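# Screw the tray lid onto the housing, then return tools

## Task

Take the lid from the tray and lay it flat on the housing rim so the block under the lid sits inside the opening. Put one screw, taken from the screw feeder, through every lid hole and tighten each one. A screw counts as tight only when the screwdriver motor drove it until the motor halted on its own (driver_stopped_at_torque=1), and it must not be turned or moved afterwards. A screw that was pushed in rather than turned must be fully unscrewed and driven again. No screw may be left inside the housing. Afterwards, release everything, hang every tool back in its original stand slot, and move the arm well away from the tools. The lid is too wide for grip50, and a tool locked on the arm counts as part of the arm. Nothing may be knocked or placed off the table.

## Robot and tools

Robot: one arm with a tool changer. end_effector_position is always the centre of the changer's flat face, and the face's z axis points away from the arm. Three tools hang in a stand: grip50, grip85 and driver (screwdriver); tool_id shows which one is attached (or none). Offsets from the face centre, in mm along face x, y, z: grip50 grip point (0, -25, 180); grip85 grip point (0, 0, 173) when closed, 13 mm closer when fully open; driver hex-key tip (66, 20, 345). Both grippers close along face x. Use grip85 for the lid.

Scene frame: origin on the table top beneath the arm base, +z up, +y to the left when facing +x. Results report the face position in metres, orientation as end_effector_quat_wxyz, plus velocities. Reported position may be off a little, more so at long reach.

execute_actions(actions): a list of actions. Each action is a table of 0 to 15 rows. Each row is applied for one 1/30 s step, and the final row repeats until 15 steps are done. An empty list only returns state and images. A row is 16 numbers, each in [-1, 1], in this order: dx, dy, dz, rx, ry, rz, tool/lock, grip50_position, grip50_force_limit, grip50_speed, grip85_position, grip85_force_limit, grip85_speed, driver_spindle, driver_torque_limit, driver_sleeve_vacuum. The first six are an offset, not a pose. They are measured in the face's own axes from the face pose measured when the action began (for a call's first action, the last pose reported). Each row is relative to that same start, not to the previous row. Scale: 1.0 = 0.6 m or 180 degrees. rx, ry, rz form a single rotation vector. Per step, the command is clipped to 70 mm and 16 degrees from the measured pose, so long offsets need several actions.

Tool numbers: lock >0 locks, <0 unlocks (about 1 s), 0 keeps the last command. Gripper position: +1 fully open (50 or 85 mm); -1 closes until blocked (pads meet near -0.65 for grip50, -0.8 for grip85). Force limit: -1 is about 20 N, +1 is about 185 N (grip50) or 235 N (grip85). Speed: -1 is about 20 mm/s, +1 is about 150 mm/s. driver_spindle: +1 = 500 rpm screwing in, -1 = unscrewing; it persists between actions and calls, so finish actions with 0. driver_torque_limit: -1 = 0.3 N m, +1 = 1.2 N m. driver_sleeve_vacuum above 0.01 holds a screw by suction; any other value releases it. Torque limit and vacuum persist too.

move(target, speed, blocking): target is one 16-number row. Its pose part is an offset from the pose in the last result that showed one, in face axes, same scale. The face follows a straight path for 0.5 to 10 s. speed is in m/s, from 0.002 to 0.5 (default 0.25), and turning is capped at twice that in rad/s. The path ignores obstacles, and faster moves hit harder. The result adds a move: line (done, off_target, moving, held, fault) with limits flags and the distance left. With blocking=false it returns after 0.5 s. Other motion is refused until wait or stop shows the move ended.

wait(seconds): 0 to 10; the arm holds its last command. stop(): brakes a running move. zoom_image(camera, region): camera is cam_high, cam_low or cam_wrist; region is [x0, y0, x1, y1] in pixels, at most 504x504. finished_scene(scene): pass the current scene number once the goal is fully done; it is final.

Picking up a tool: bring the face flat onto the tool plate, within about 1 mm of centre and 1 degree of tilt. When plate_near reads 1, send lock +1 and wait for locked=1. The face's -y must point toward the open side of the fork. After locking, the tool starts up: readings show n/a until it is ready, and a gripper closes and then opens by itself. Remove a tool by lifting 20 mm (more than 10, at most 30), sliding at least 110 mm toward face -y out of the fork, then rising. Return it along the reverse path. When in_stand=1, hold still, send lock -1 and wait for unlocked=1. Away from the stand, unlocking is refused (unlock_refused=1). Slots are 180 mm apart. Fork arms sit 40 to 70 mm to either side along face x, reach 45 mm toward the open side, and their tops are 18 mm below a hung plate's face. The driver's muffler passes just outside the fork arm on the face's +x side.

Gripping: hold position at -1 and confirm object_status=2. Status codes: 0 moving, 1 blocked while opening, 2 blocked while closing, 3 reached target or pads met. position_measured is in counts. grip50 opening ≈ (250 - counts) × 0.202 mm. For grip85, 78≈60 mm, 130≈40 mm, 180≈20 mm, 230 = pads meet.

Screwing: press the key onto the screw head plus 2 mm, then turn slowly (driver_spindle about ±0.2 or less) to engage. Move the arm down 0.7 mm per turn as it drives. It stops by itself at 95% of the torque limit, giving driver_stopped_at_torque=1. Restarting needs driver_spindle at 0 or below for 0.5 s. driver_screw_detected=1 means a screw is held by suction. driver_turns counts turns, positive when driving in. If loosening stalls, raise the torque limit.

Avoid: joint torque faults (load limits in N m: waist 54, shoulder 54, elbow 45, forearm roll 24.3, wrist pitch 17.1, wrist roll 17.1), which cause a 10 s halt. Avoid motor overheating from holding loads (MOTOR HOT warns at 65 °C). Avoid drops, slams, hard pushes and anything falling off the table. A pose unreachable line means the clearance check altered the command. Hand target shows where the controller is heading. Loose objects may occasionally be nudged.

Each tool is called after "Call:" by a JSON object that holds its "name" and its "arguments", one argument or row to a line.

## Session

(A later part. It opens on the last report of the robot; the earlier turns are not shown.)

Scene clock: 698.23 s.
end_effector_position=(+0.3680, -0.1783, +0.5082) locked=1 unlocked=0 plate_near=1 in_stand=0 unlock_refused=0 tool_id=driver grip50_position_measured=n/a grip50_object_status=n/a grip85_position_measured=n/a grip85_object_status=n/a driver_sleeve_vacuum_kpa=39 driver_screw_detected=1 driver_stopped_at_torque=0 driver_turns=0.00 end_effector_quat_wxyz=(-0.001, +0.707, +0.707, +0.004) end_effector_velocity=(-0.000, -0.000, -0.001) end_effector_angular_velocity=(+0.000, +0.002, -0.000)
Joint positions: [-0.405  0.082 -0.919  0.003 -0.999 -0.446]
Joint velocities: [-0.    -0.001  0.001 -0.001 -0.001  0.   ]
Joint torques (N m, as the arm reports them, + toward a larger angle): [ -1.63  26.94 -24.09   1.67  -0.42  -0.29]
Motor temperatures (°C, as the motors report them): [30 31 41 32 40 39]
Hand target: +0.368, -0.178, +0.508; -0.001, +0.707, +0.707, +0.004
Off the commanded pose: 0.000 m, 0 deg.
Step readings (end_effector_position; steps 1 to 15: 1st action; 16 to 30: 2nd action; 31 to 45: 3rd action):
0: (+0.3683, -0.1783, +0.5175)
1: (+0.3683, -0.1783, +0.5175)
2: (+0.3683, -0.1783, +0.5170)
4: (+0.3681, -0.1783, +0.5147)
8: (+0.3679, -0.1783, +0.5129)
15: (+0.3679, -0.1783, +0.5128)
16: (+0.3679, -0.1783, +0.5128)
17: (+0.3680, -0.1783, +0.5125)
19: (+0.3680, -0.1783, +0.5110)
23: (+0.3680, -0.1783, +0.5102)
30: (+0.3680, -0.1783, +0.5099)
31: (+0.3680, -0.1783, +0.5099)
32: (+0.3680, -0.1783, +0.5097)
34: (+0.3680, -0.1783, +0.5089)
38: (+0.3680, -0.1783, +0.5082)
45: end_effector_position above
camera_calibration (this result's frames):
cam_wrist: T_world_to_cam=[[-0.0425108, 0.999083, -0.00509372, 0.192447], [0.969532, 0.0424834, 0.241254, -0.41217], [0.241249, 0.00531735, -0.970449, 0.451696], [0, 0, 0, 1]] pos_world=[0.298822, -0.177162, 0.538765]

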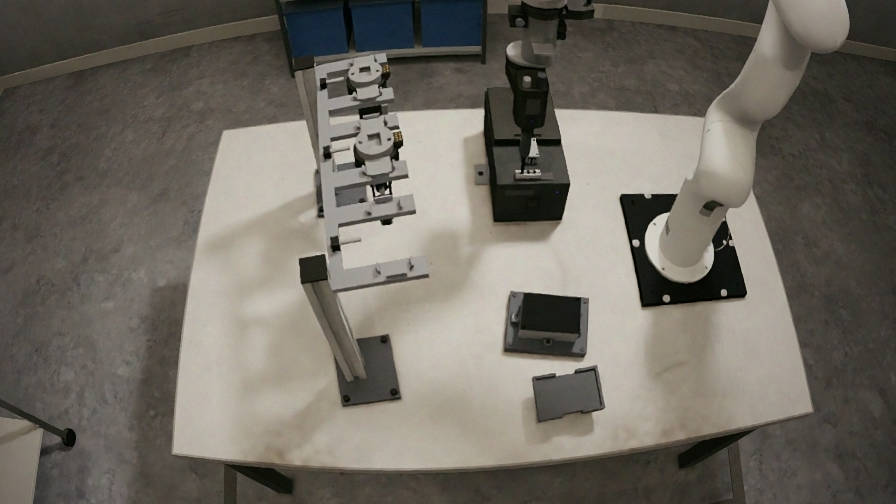

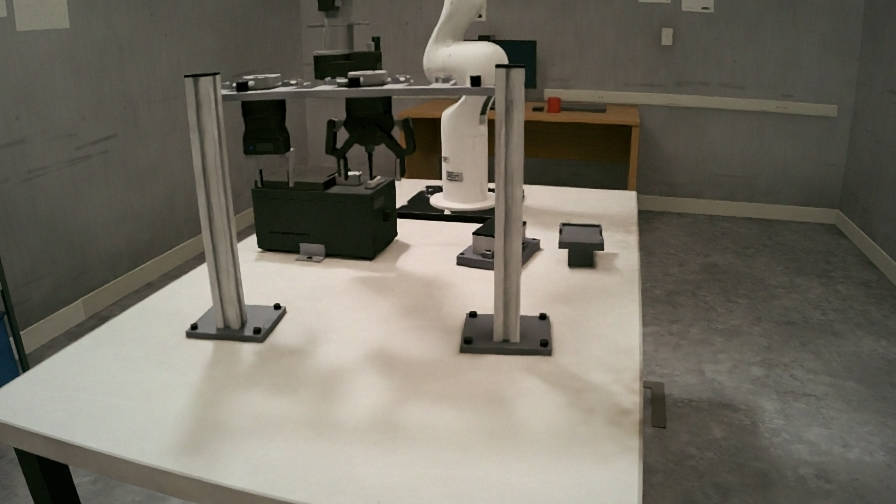

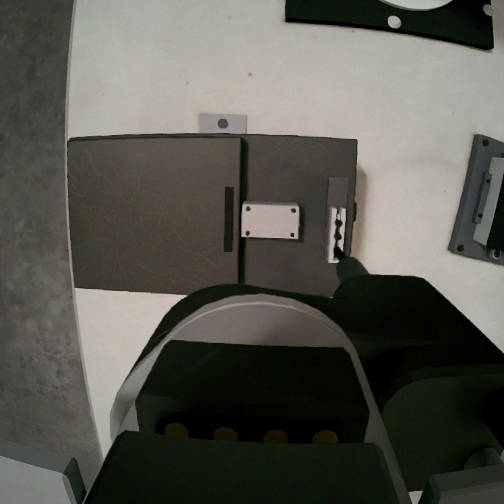

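Detected (39 kPa). Engage the key briefly, then lift.

Call:
{"name": "execute_actions", "arguments": {
  "actions": [
    [[0,0,0.0008,0,0,0,0,0,0,0,0,0,0,0.15,-0.3,1]],
    [[0,0,0,0,0,0,0,0,0,0,0,0,0,0,-0.3,1]],
    [[0,0,-0.03,0,0,0,0,0,0,0,0,0,0,0,-0.3,1]],
    [[0,0,-0.07,0,0,0,0,0,0,0,0,0,0,0,-0.3,1]]
  ]
}}

Call:
{"name": "zoom_image", "arguments": {
  "camera": "cam_wrist",
  "region": [290,190,380,280]
}}

Scene clock: 707.43 s.
end_effector_position=(+0.3677, -0.1786, +0.5670) locked=1 unlocked=0 plate_near=1 in_stand=0 unlock_refused=0 tool_id=driver grip50_position_measured=n/a grip50_object_status=n/a grip85_position_measured=n/a grip85_object_status=n/a driver_sleeve_vacuum_kpa=39 driver_screw_detected=1 driver_stopped_at_torque=0 driver_turns=0.60 end_effector_quat_wxyz=(-0.002, +0.707, +0.707, +0.004) end_effector_velocity=(+0.001, -0.001, +0.003) end_effector_angular_velocity=(-0.001, -0.004, -0.000)
Joint positions: [-0.405  0.108 -1.028  0.003 -1.135 -0.446]
Joint velocities: [-0.    -0.001 -0.006  0.    -0.002  0.   ]
Joint torques (N m, as the arm reports them, + toward a larger angle): [ -2.18  27.64 -26.46   0.8   -0.14  -0.37]
Motor temperatures (°C, as the motors report them): [30 31 41 32 40 39]
Hand target: +0.368, -0.179, +0.567; -0.002, +0.707, +0.707, +0.004
Off the commanded pose: 0.000 m, 0 deg.
Step readings (end_effector_position; steps 1 to 15: 1st action; 16 to 30: 2nd action; 31 to 45: 3rd action; 46 to 60: 4th action):
0: (+0.3680, -0.1783, +0.5081)
1: (+0.3680, -0.1783, +0.5081)
2: (+0.3680, -0.1783, +0.5081)
4: (+0.3680, -0.1783, +0.5079)
8: (+0.3680, -0.1783, +0.5077)
15: (+0.3680, -0.1783, +0.5077)
16: (+0.3680, -0.1783, +0.5077)
17: (+0.3680, -0.1783, +0.5077)
19: (+0.3680, -0.1783, +0.5077)
23: (+0.3680, -0.1783, +0.5077)
30: (+0.3680, -0.1783, +0.5077)
31: (+0.3680, -0.1783, +0.5077)
32: (+0.3679, -0.1783, +0.5087)
34: (+0.3676, -0.1783, +0.5167)
38: (+0.3679, -0.1783, +0.5251)
45: (+0.3679, -0.1783, +0.5254)
46: (+0.3679, -0.1783, +0.5255)
47: (+0.3678, -0.1783, +0.5266)
49: (+0.3669, -0.1780, +0.5412)
53: (+0.3679, -0.1786, +0.5668)
60: end_effector_position above
camera_calibration (this result's frames):
cam_wrist: T_world_to_cam=[[-0.0427723, 0.999076, -0.00428987, 0.19264], [0.969827, 0.0425508, 0.240052, -0.425513], [0.240013, 0.00610715, -0.970751, 0.509591], [0, 0, 0, 1]] pos_world=[0.298605, -0.177468, 0.597657]

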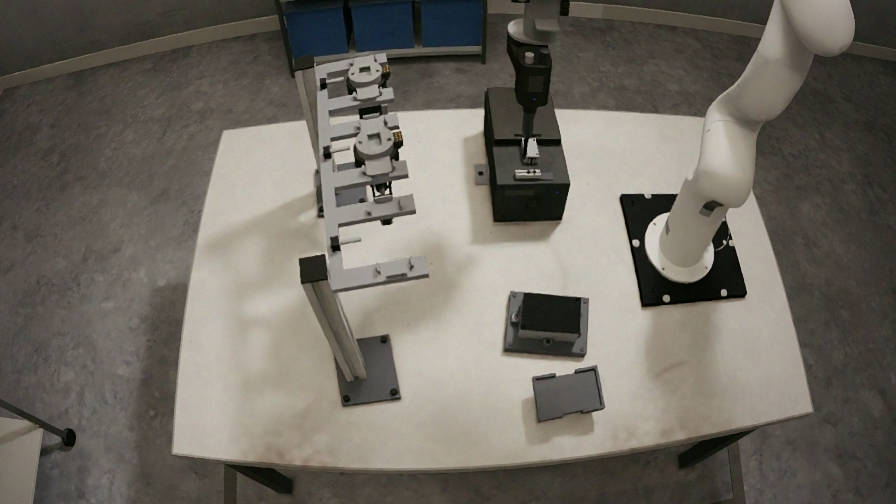

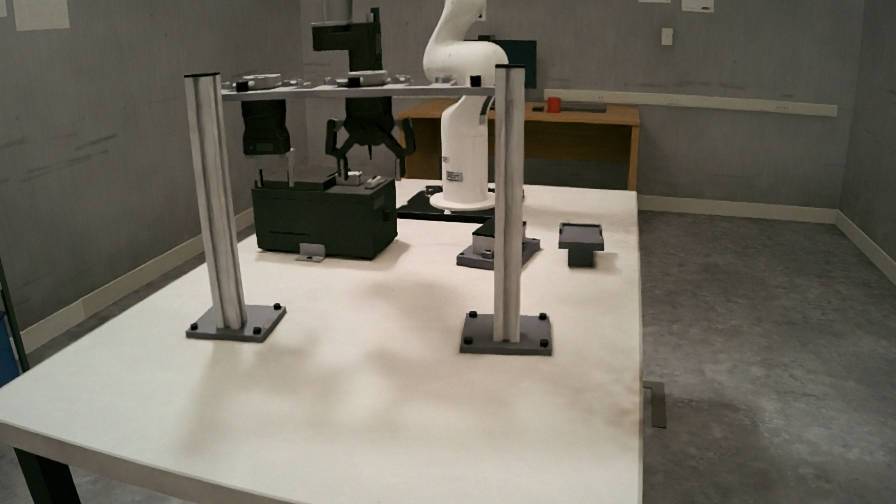

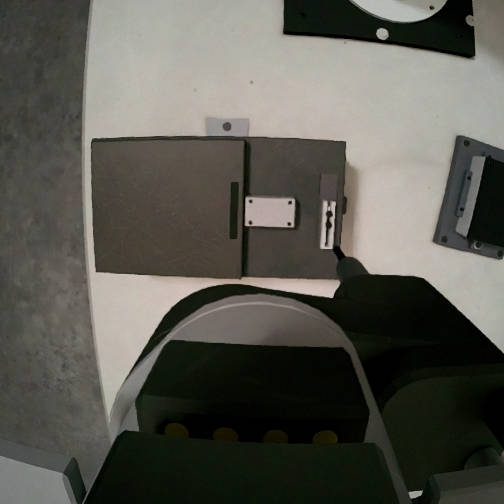

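Region (290, 190, 380, 280) of cam_wrist's 504x504 image, scaled by 5.600, with more detail than that image has.

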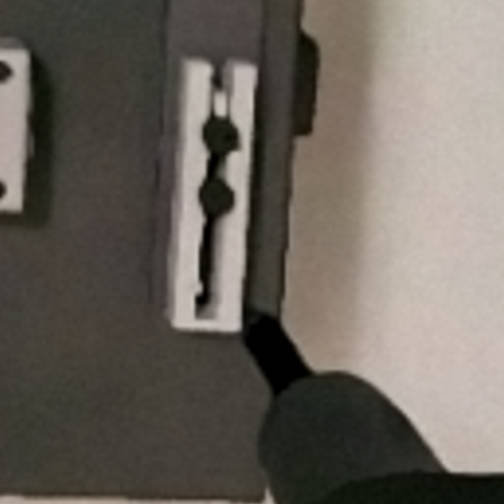

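Call:
{"name": "execute_actions", "arguments": {
  "actions": []
}}

Scene clock: 742.57 s.
end_effector_position=(+0.3678, -0.1786, +0.5674) locked=1 unlocked=0 plate_near=1 in_stand=0 unlock_refused=0 tool_id=driver grip50_position_measured=n/a grip50_object_status=n/a grip85_position_measured=n/a grip85_object_status=n/a driver_sleeve_vacuum_kpa=39 driver_screw_detected=1 driver_stopped_at_torque=0 driver_turns=0.60 end_effector_quat_wxyz=(-0.002, +0.707, +0.707, +0.004) end_effector_velocity=(-0.000, -0.000, -0.000) end_effector_angular_velocity=(-0.001, +0.000, +0.001)
Joint positions: [-0.405  0.108 -1.029  0.003 -1.135 -0.446]
Joint velocities: [ 0.     0.     0.    -0.001  0.     0.   ]
Joint torques (N m, as the arm reports them, + toward a larger angle): [ -1.56  27.97 -26.65   1.03   0.04  -0.24]
Motor temperatures (°C, as the motors report them): [30 31 42 32 39 39]
Hand target: +0.368, -0.179, +0.567; -0.002, +0.707, +0.707, +0.004
Off the commanded pose: 0.000 m, 0 deg.
camera_calibration (this result's frames):
cam_wrist: T_world_to_cam=[[-0.0427474, 0.999075, -0.00464836, 0.19288], [0.969649, 0.0426085, 0.240759, -0.426031], [0.240734, 0.00578453, -0.970574, 0.509599], [0, 0, 0, 1]] pos_world=[0.298668, -0.177496, 0.59807]

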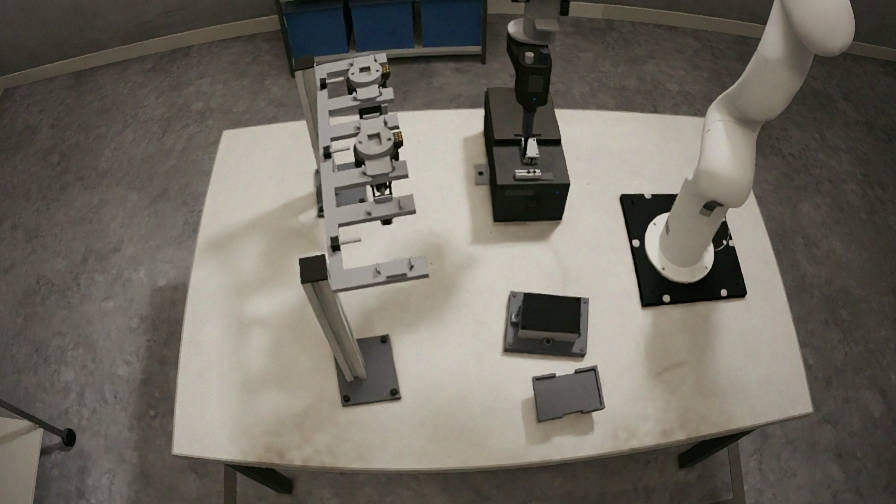

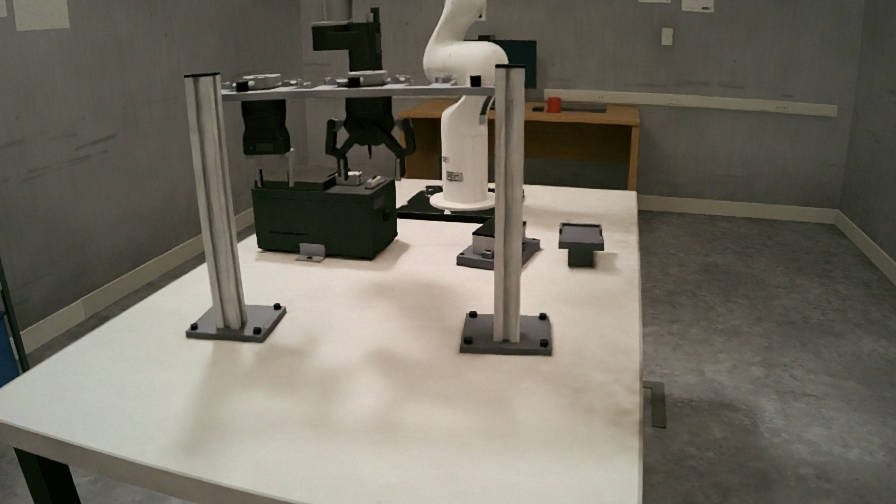

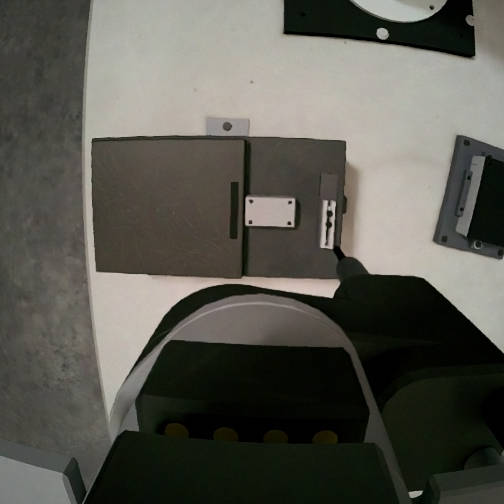

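Call:
{"name": "move", "arguments": {
  "target": [0.493,0.027,0,0,0,0,0,0,0,0,0,0,0,0,-0.3,1],
  "speed": 0.25
}}

Call:
{"name": "move", "arguments": {
  "target": [0,0,0.2,0,0,0,0,0,0,0,0,0,0,0,-0.3,1],
  "speed": 0.15
}}

Scene clock: 753.97 s.
end_effector_position=(+0.3844, +0.1170, +0.5694) locked=1 unlocked=0 plate_near=1 in_stand=0 unlock_refused=0 tool_id=driver grip50_position_measured=n/a grip50_object_status=n/a grip85_position_measured=n/a grip85_object_status=n/a driver_sleeve_vacuum_kpa=39 driver_screw_detected=1 driver_stopped_at_torque=0 driver_turns=0.60 end_effector_quat_wxyz=(-0.002, +0.707, +0.707, +0.004) end_effector_velocity=(+0.000, +0.002, +0.000) end_effector_angular_velocity=(+0.000, -0.002, +0.002)
Joint positions: [ 0.342  0.12  -1.018  0.002 -1.136  0.302]
Joint velocities: [ 0.004 -0.001 -0.001 -0.     0.002  0.002]
Joint torques (N m, as the arm reports them, + toward a larger angle): [ -2.09  27.89 -26.89   0.62   0.65  -0.26]
Motor temperatures (°C, as the motors report them): [30 31 42 32 39 39]
Hand target: +0.384, +0.117, +0.569; -0.002, +0.707, +0.707, +0.004
Off the commanded pose: 0.000 m, 0 deg.
move: done
camera_calibration (this result's frames):
cam_wrist: T_world_to_cam=[[-0.0424472, 0.999092, -0.00364149, -0.102363], [0.969954, 0.0420827, 0.239619, -0.454583], [0.239555, 0.00663909, -0.97086, 0.506363], [0, 0, 0, 1]] pos_world=[0.315279, 0.118038, 0.600161]

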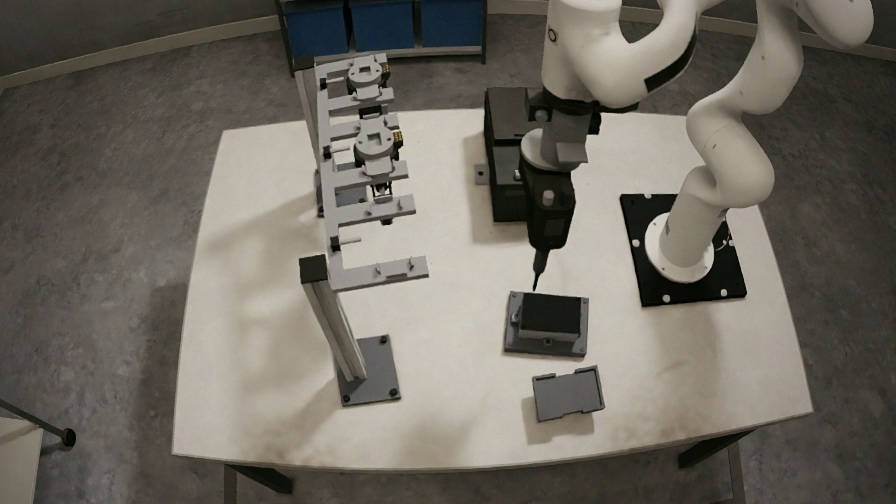

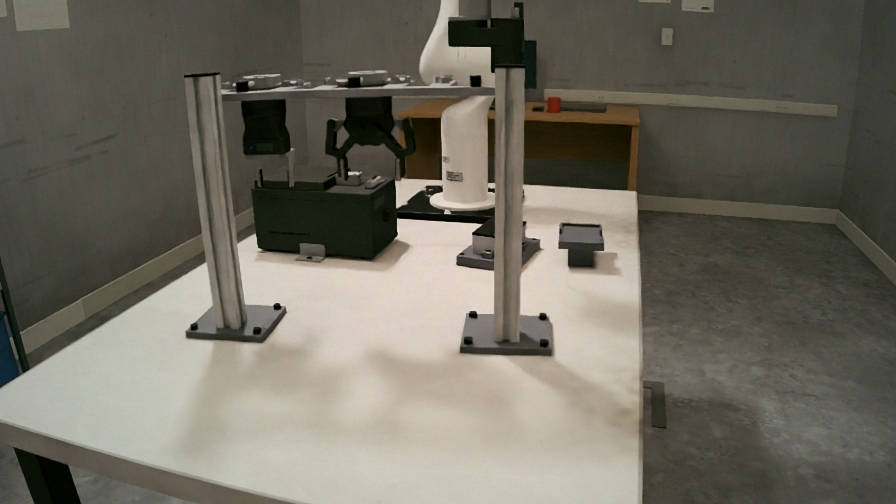

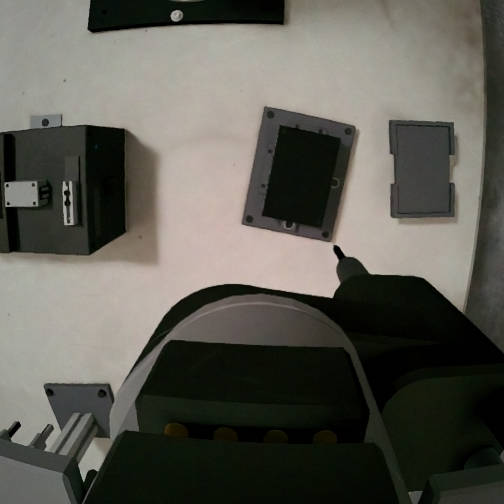

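Scene clock: 755.20 s.
end_effector_position=(+0.3847, +0.1177, +0.4498) locked=1 unlocked=0 plate_near=1 in_stand=0 unlock_refused=0 tool_id=driver grip50_position_measured=n/a grip50_object_status=n/a grip85_position_measured=n/a grip85_object_status=n/a driver_sleeve_vacuum_kpa=39 driver_screw_detected=1 driver_stopped_at_torque=0 driver_turns=0.60 end_effector_quat_wxyz=(-0.002, +0.707, +0.707, +0.004) end_effector_velocity=(-0.001, +0.000, -0.002) end_effector_angular_velocity=(-0.002, +0.004, +0.001)
Joint positions: [ 0.342  0.045 -0.814  0.002 -0.857  0.302]
Joint velocities: [ 0.001 -0.001  0.004 -0.     0.001  0.   ]
Joint torques (N m, as the arm reports them, + toward a larger angle): [ -2.27  29.37 -26.     0.79   0.64  -0.19]
Motor temperatures (°C, as the motors report them): [30 31 42 32 39 39]
Hand target: +0.385, +0.118, +0.449; -0.002, +0.707, +0.707, +0.004
Off the commanded pose: 0.000 m, 0 deg.
move: done
camera_calibration (this result's frames):
cam_wrist: T_world_to_cam=[[-0.0420281, 0.99911, -0.00368758, -0.103724], [0.969787, 0.0416818, 0.240367, -0.426476], [0.240306, 0.00652598, -0.970675, 0.389783], [0, 0, 0, 1]] pos_world=[0.315564, 0.118864, 0.480481]

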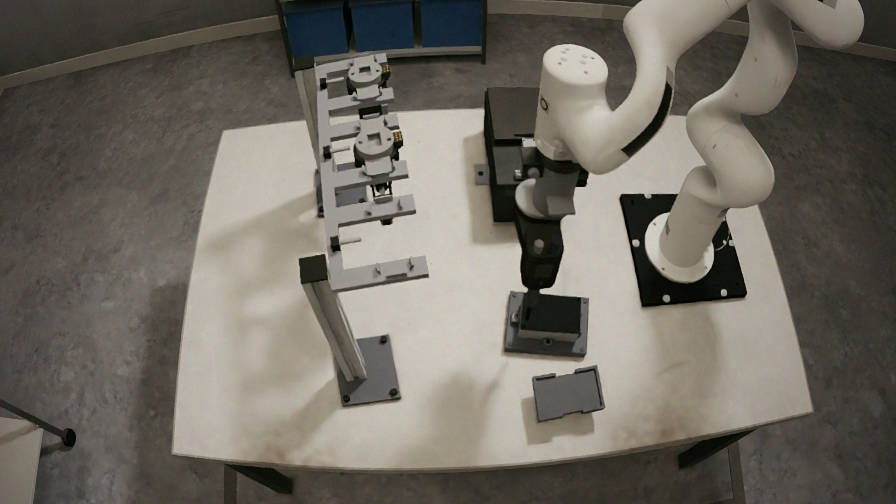

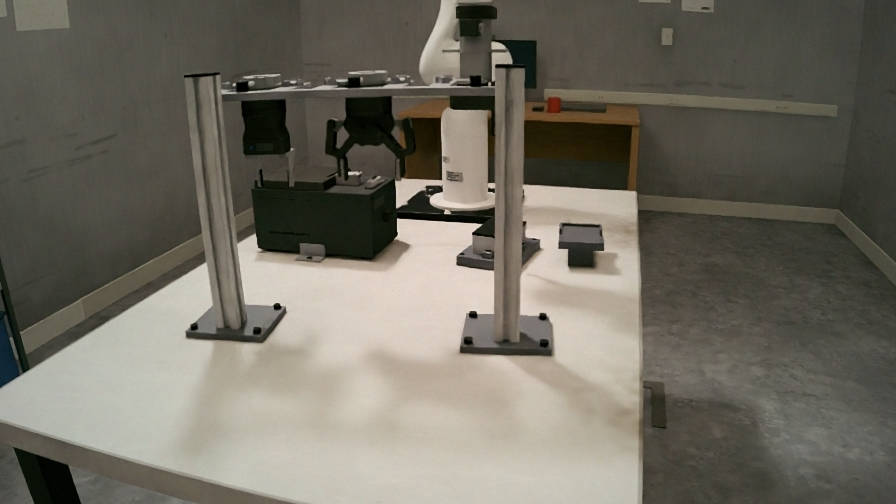

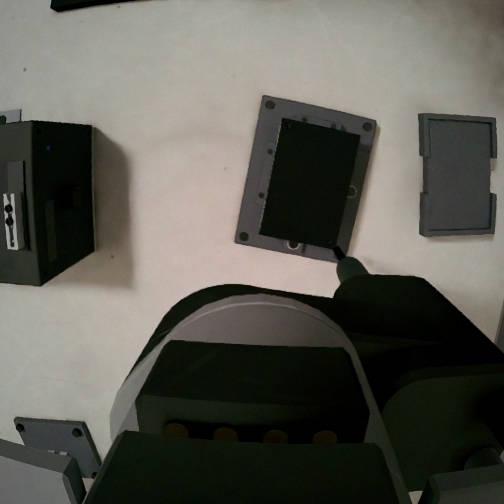

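Call:
{"name": "zoom_image", "arguments": {
  "camera": "cam_wrist",
  "region": [250,100,390,270]
}}

Region (250, 100, 390, 270) of cam_wrist's 504x504 image, scaled by 2.965, with more detail than that image has; it fills the left 415 columns of this view, and the rest is white.

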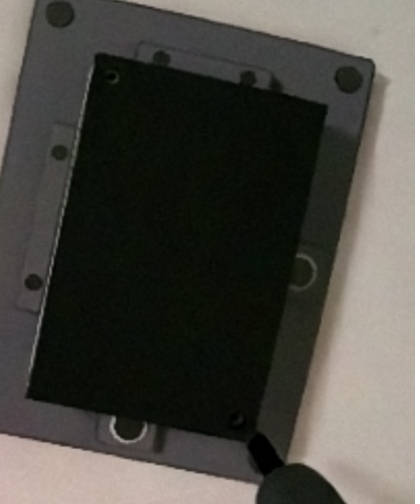

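Call:
{"name": "execute_actions", "arguments": {
  "actions": [
    [[-0.001,0.002,0.028,0,0,0,0,0,0,0,0,0,0,0,-0.3,1]],
    [[0,0,0,0,0,0,0,0,0,0,0,0,0,0,-0.3,1]]
  ]
}}

Call:
{"name": "zoom_image", "arguments": {
  "camera": "cam_wrist",
  "region": [300,210,370,280]
}}

Scene clock: 768.57 s.
end_effector_position=(+0.3860, +0.1173, +0.4332) locked=1 unlocked=0 plate_near=1 in_stand=0 unlock_refused=0 tool_id=driver grip50_position_measured=n/a grip50_object_status=n/a grip85_position_measured=n/a grip85_object_status=n/a driver_sleeve_vacuum_kpa=39 driver_screw_detected=1 driver_stopped_at_torque=0 driver_turns=0.60 end_effector_quat_wxyz=(-0.002, +0.707, +0.707, +0.004) end_effector_velocity=(+0.000, +0.000, +0.000) end_effector_angular_velocity=(-0.000, -0.000, +0.001)
Joint positions: [ 0.34   0.025 -0.794  0.002 -0.816  0.299]
Joint velocities: [-0.    -0.    -0.001 -0.    -0.    -0.   ]
Joint torques (N m, as the arm reports them, + toward a larger angle): [ -2.16  30.67 -25.77   0.4    0.66  -0.21]
Motor temperatures (°C, as the motors report them): [30 31 42 32 39 39]
Hand target: +0.386, +0.117, +0.433; -0.002, +0.707, +0.707, +0.004
Off the commanded pose: 0.000 m, 0 deg.
Step readings (end_effector_position; steps 1 to 15: 1st action; 16 to 30: 2nd action):
0: (+0.3846, +0.1177, +0.4494)
1: (+0.3846, +0.1177, +0.4494)
2: (+0.3847, +0.1177, +0.4485)
4: (+0.3856, +0.1176, +0.4411)
8: (+0.3852, +0.1171, +0.4332)
15: (+0.3860, +0.1173, +0.4332)
16: (+0.3860, +0.1173, +0.4331)
17: (+0.3860, +0.1173, +0.4331)
19: (+0.3860, +0.1173, +0.4332)
23: (+0.3860, +0.1173, +0.4332)
30: end_effector_position above
camera_calibration (this result's frames):
cam_wrist: T_world_to_cam=[[-0.0419713, 0.999112, -0.00364905, -0.103297], [0.969713, 0.0416153, 0.240675, -0.423804], [0.240613, 0.00656292, -0.970599, 0.373164], [0, 0, 0, 1]] pos_world=[0.316845, 0.118393, 0.463815]

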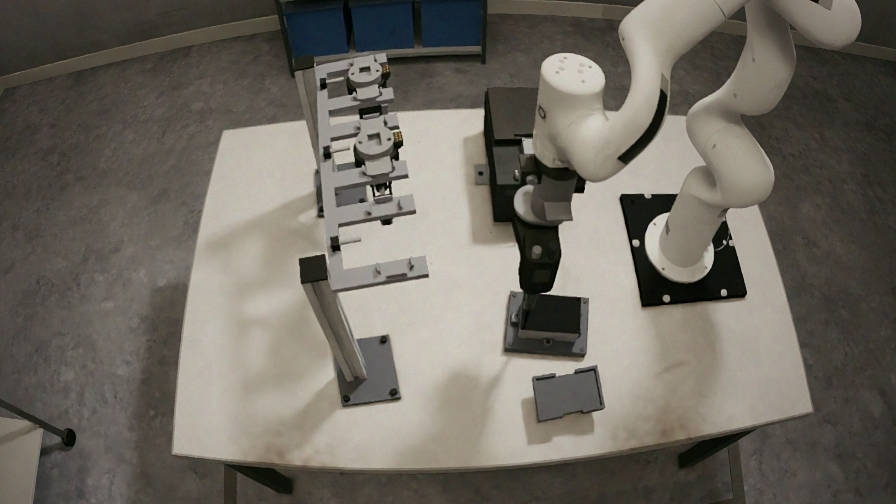

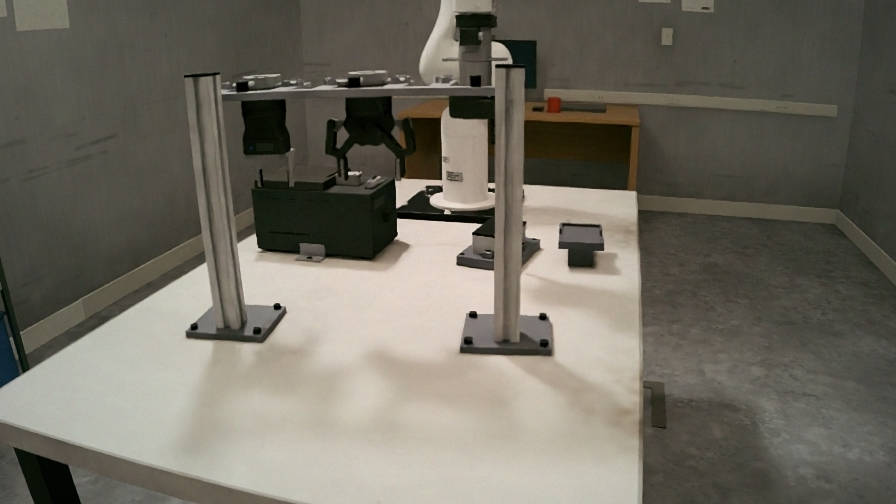

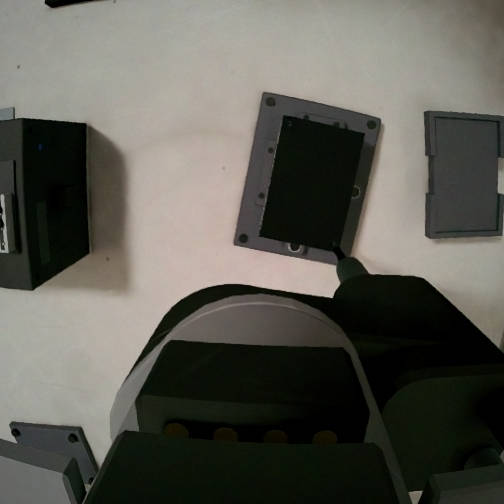

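Region (300, 210, 370, 280) of cam_wrist's 504x504 image, scaled by 7.200, with more detail than that image has.

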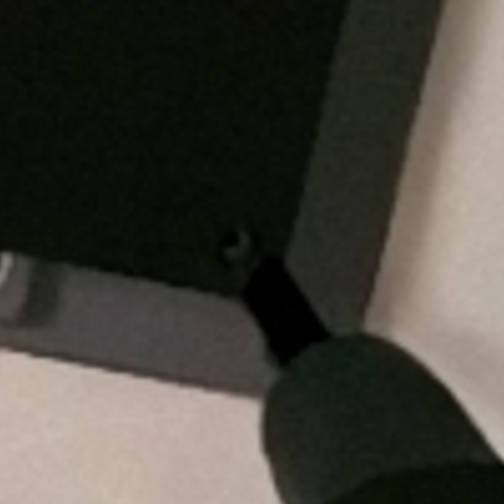

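Call:
{"name": "execute_actions", "arguments": {
  "actions": [
    [[0,0,0.008,0,0,0,0,0,0,0,0,0,0,0,-0.3,1]],
    [[0,0,0.005,0,0,0,0,0,0,0,0,0,0,0,-0.3,1]],
    [[0,0,0.004,0,0,0,0,0,0,0,0,0,0,0,-0.3,1]]
  ]
}}

Call:
{"name": "zoom_image", "arguments": {
  "camera": "cam_wrist",
  "region": [300,210,370,280]
}}

Scene clock: 783.10 s.
end_effector_position=(+0.3860, +0.1173, +0.4231) locked=1 unlocked=0 plate_near=1 in_stand=0 unlock_refused=0 tool_id=driver grip50_position_measured=n/a grip50_object_status=n/a grip85_position_measured=n/a grip85_object_status=n/a driver_sleeve_vacuum_kpa=36 driver_screw_detected=1 driver_stopped_at_torque=0 driver_turns=0.60 end_effector_quat_wxyz=(-0.002, +0.707, +0.707, +0.004) end_effector_velocity=(+0.000, -0.000, -0.000) end_effector_angular_velocity=(-0.000, +0.000, +0.001)
Joint positions: [ 0.34   0.013 -0.781  0.002 -0.791  0.299]
Joint velocities: [-0.    -0.001 -0.001 -0.     0.    -0.001]
Joint torques (N m, as the arm reports them, + toward a larger angle): [ -1.45  30.3  -24.99   0.59   0.68  -0.38]
Motor temperatures (°C, as the motors report them): [30 31 42 32 39 39]
Hand target: +0.386, +0.117, +0.423; -0.002, +0.707, +0.707, +0.004
Off the commanded pose: 0.000 m, 0 deg.
Step readings (end_effector_position; steps 1 to 15: 1st action; 16 to 30: 2nd action; 31 to 45: 3rd action):
0: (+0.3860, +0.1173, +0.4332)
1: (+0.3860, +0.1173, +0.4332)
2: (+0.3860, +0.1173, +0.4327)
4: (+0.3861, +0.1173, +0.4304)
8: (+0.3859, +0.1173, +0.4284)
15: (+0.3860, +0.1173, +0.4284)
16: (+0.3860, +0.1173, +0.4284)
17: (+0.3860, +0.1173, +0.4281)
19: (+0.3861, +0.1173, +0.4266)
23: (+0.3859, +0.1173, +0.4254)
30: (+0.3860, +0.1173, +0.4254)
31: (+0.3860, +0.1173, +0.4254)
32: (+0.3861, +0.1173, +0.4252)
34: (+0.3861, +0.1174, +0.4240)
38: (+0.3860, +0.1173, +0.4231)
45: end_effector_position above
camera_calibration (this result's frames):
cam_wrist: T_world_to_cam=[[-0.0419391, 0.999114, -0.00363837, -0.103424], [0.969678, 0.0415805, 0.240821, -0.421472], [0.240759, 0.00657176, -0.970563, 0.363263], [0, 0, 0, 1]] pos_world=[0.316897, 0.11847, 0.453692]

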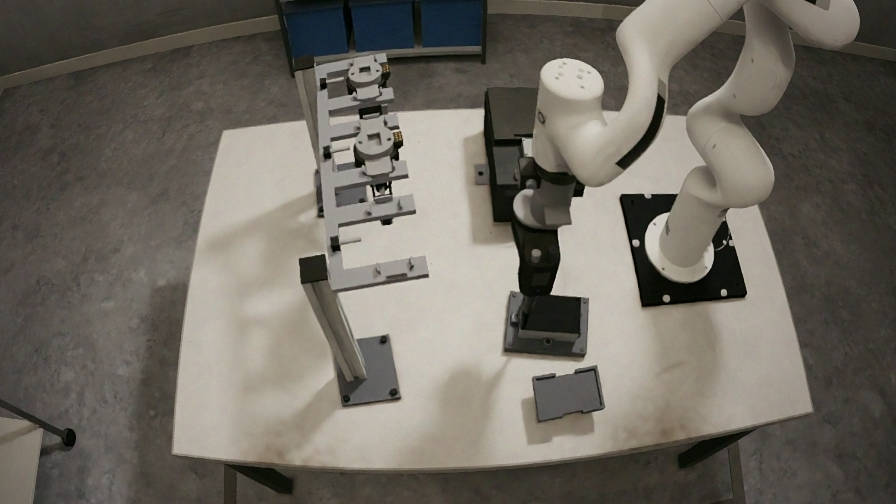

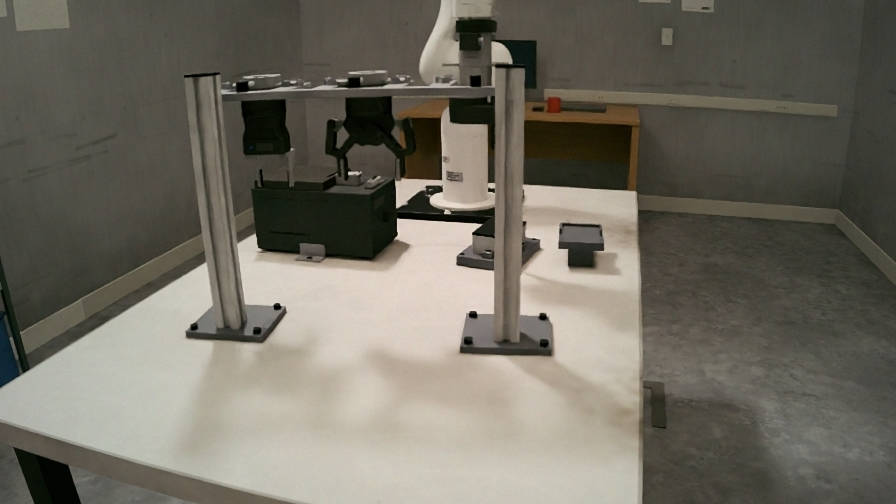

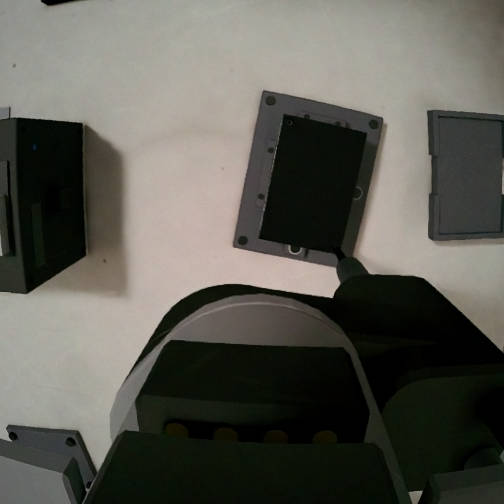

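Region (300, 210, 370, 280) of cam_wrist's 504x504 image, scaled by 7.200, with more detail than that image has.

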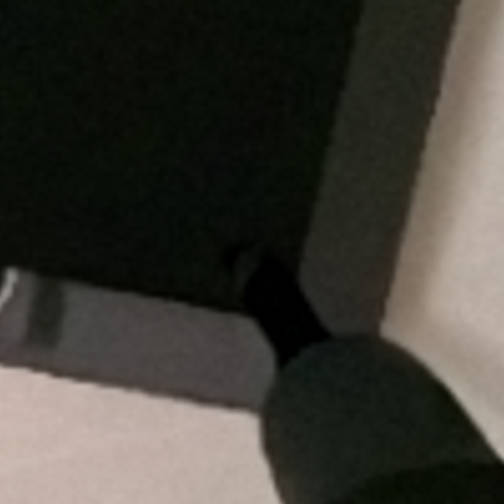

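Call:
{"name": "execute_actions", "arguments": {
  "actions": [
    [[0,0,0.003,0,0,0,0,0,0,0,0,0,0,0,-0.3,1]]
  ]
}}

Scene clock: 788.57 s.
end_effector_position=(+0.3860, +0.1174, +0.4213) locked=1 unlocked=0 plate_near=1 in_stand=0 unlock_refused=0 tool_id=driver grip50_position_measured=n/a grip50_object_status=n/a grip85_position_measured=n/a grip85_object_status=n/a driver_sleeve_vacuum_kpa=35 driver_screw_detected=1 driver_stopped_at_torque=0 driver_turns=0.60 end_effector_quat_wxyz=(-0.002, +0.707, +0.707, +0.004) end_effector_velocity=(+0.000, +0.000, +0.000) end_effector_angular_velocity=(+0.001, -0.001, +0.001)
Joint positions: [ 0.34   0.011 -0.779  0.002 -0.787  0.299]
Joint velocities: [ 0.001 -0.001 -0.001  0.     0.001 -0.   ]
Joint torques (N m, as the arm reports them, + toward a larger angle): [ -1.52  30.21 -25.09   0.55   0.7   -0.35]
Motor temperatures (°C, as the motors report them): [30 31 42 32 39 39]
Hand target: +0.386, +0.117, +0.421; -0.002, +0.707, +0.707, +0.004
Off the commanded pose: 0.000 m, 0 deg.
Step readings (end_effector_position):
0: (+0.3860, +0.1174, +0.4230)
1: (+0.3860, +0.1174, +0.4230)
2: (+0.3861, +0.1174, +0.4228)
4: (+0.3861, +0.1174, +0.4220)
8: (+0.3860, +0.1173, +0.4213)
15: end_effector_position above
camera_calibration (this result's frames):
cam_wrist: T_world_to_cam=[[-0.0419344, 0.999114, -0.00363903, -0.103444], [0.969675, 0.041576, 0.240837, -0.421055], [0.240774, 0.00657066, -0.970559, 0.36152], [0, 0, 0, 1]] pos_world=[0.316904, 0.118483, 0.451905]

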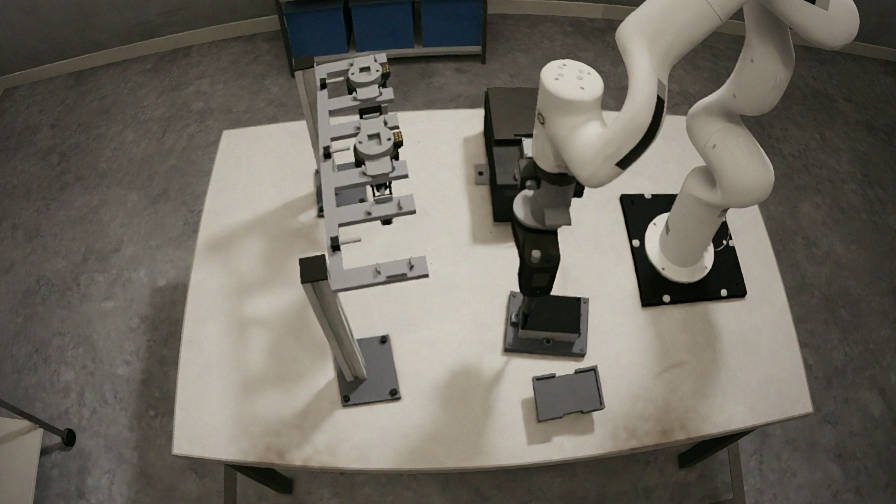

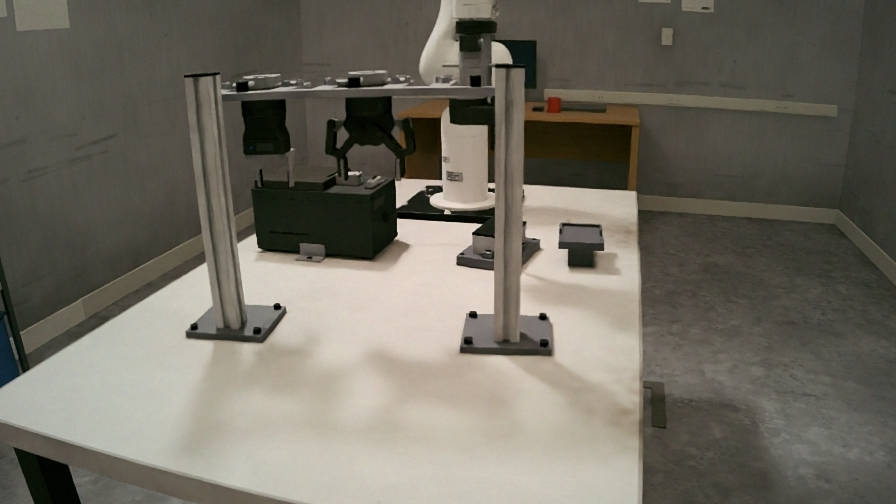

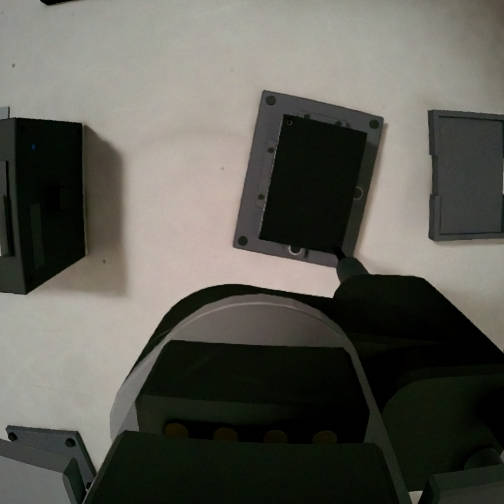

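Call:
{"name": "execute_actions", "arguments": {
  "actions": [
    [[0,0,0.003,0,0,0,0,0,0,0,0,0,0,0,-0.3,1]],
    [[0,0,0.003,0,0,0,0,0,0,0,0,0,0,0,-0.3,1]]
  ]
}}

Scene clock: 795.47 s.
end_effector_position=(+0.3861, +0.1174, +0.4177) locked=1 unlocked=0 plate_near=1 in_stand=0 unlock_refused=0 tool_id=driver grip50_position_measured=n/a grip50_object_status=n/a grip85_position_measured=n/a grip85_object_status=n/a driver_sleeve_vacuum_kpa=35 driver_screw_detected=1 driver_stopped_at_torque=0 driver_turns=0.60 end_effector_quat_wxyz=(-0.002, +0.707, +0.707, +0.004) end_effector_velocity=(+0.000, +0.000, +0.001) end_effector_angular_velocity=(+0.000, -0.002, +0.001)
Joint positions: [ 0.34   0.006 -0.775  0.002 -0.778  0.299]
Joint velocities: [ 0.001 -0.    -0.001 -0.     0.001  0.   ]
Joint torques (N m, as the arm reports them, + toward a larger angle): [ -0.78  29.62 -24.74   1.13   1.2   -0.24]
Motor temperatures (°C, as the motors report them): [30 31 42 32 39 39]
Hand target: +0.386, +0.117, +0.418; -0.002, +0.707, +0.707, +0.004
Off the commanded pose: 0.000 m, 0 deg.
Step readings (end_effector_position; steps 1 to 15: 1st action; 16 to 30: 2nd action):
0: (+0.3860, +0.1174, +0.4213)
1: (+0.3860, +0.1174, +0.4213)
2: (+0.3861, +0.1174, +0.4211)
4: (+0.3861, +0.1174, +0.4202)
8: (+0.3860, +0.1174, +0.4195)
15: (+0.3861, +0.1174, +0.4195)
16: (+0.3861, +0.1174, +0.4195)
17: (+0.3861, +0.1174, +0.4193)
19: (+0.3861, +0.1174, +0.4184)
23: (+0.3861, +0.1174, +0.4179)
30: end_effector_position above
camera_calibration (this result's frames):
cam_wrist: T_world_to_cam=[[-0.0419281, 0.999114, -0.00366763, -0.103461], [0.969674, 0.0415767, 0.240839, -0.420221], [0.240779, 0.00654153, -0.970558, 0.358092], [0, 0, 0, 1]] pos_world=[0.316919, 0.118498, 0.448376]

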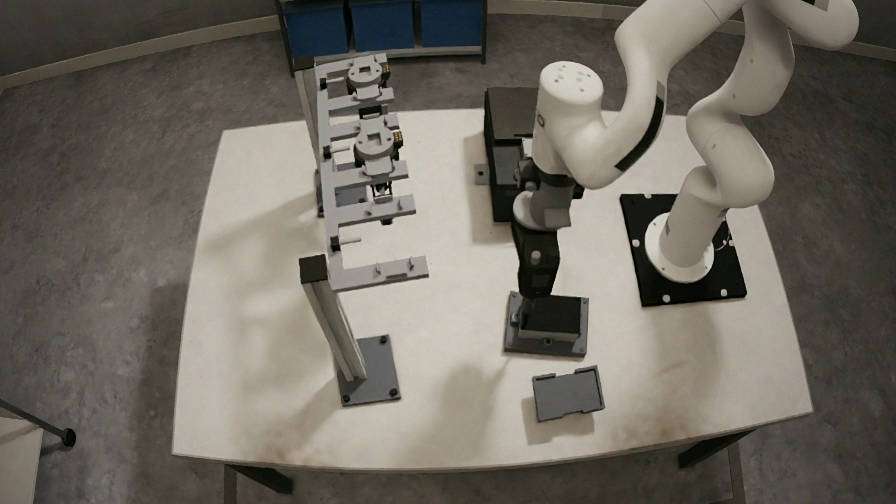

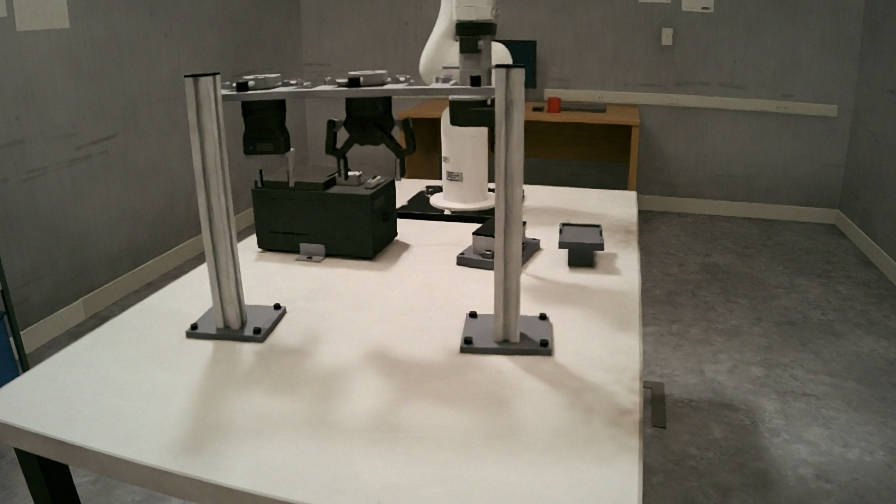

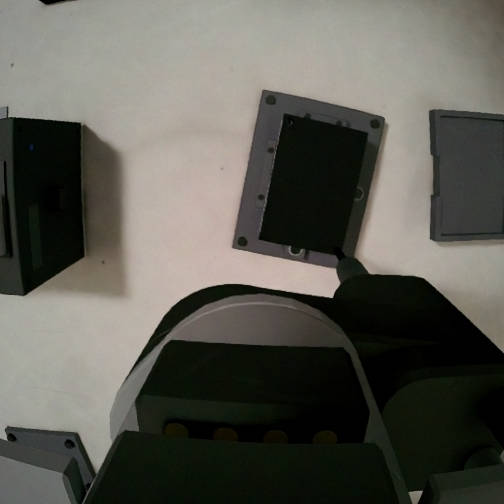

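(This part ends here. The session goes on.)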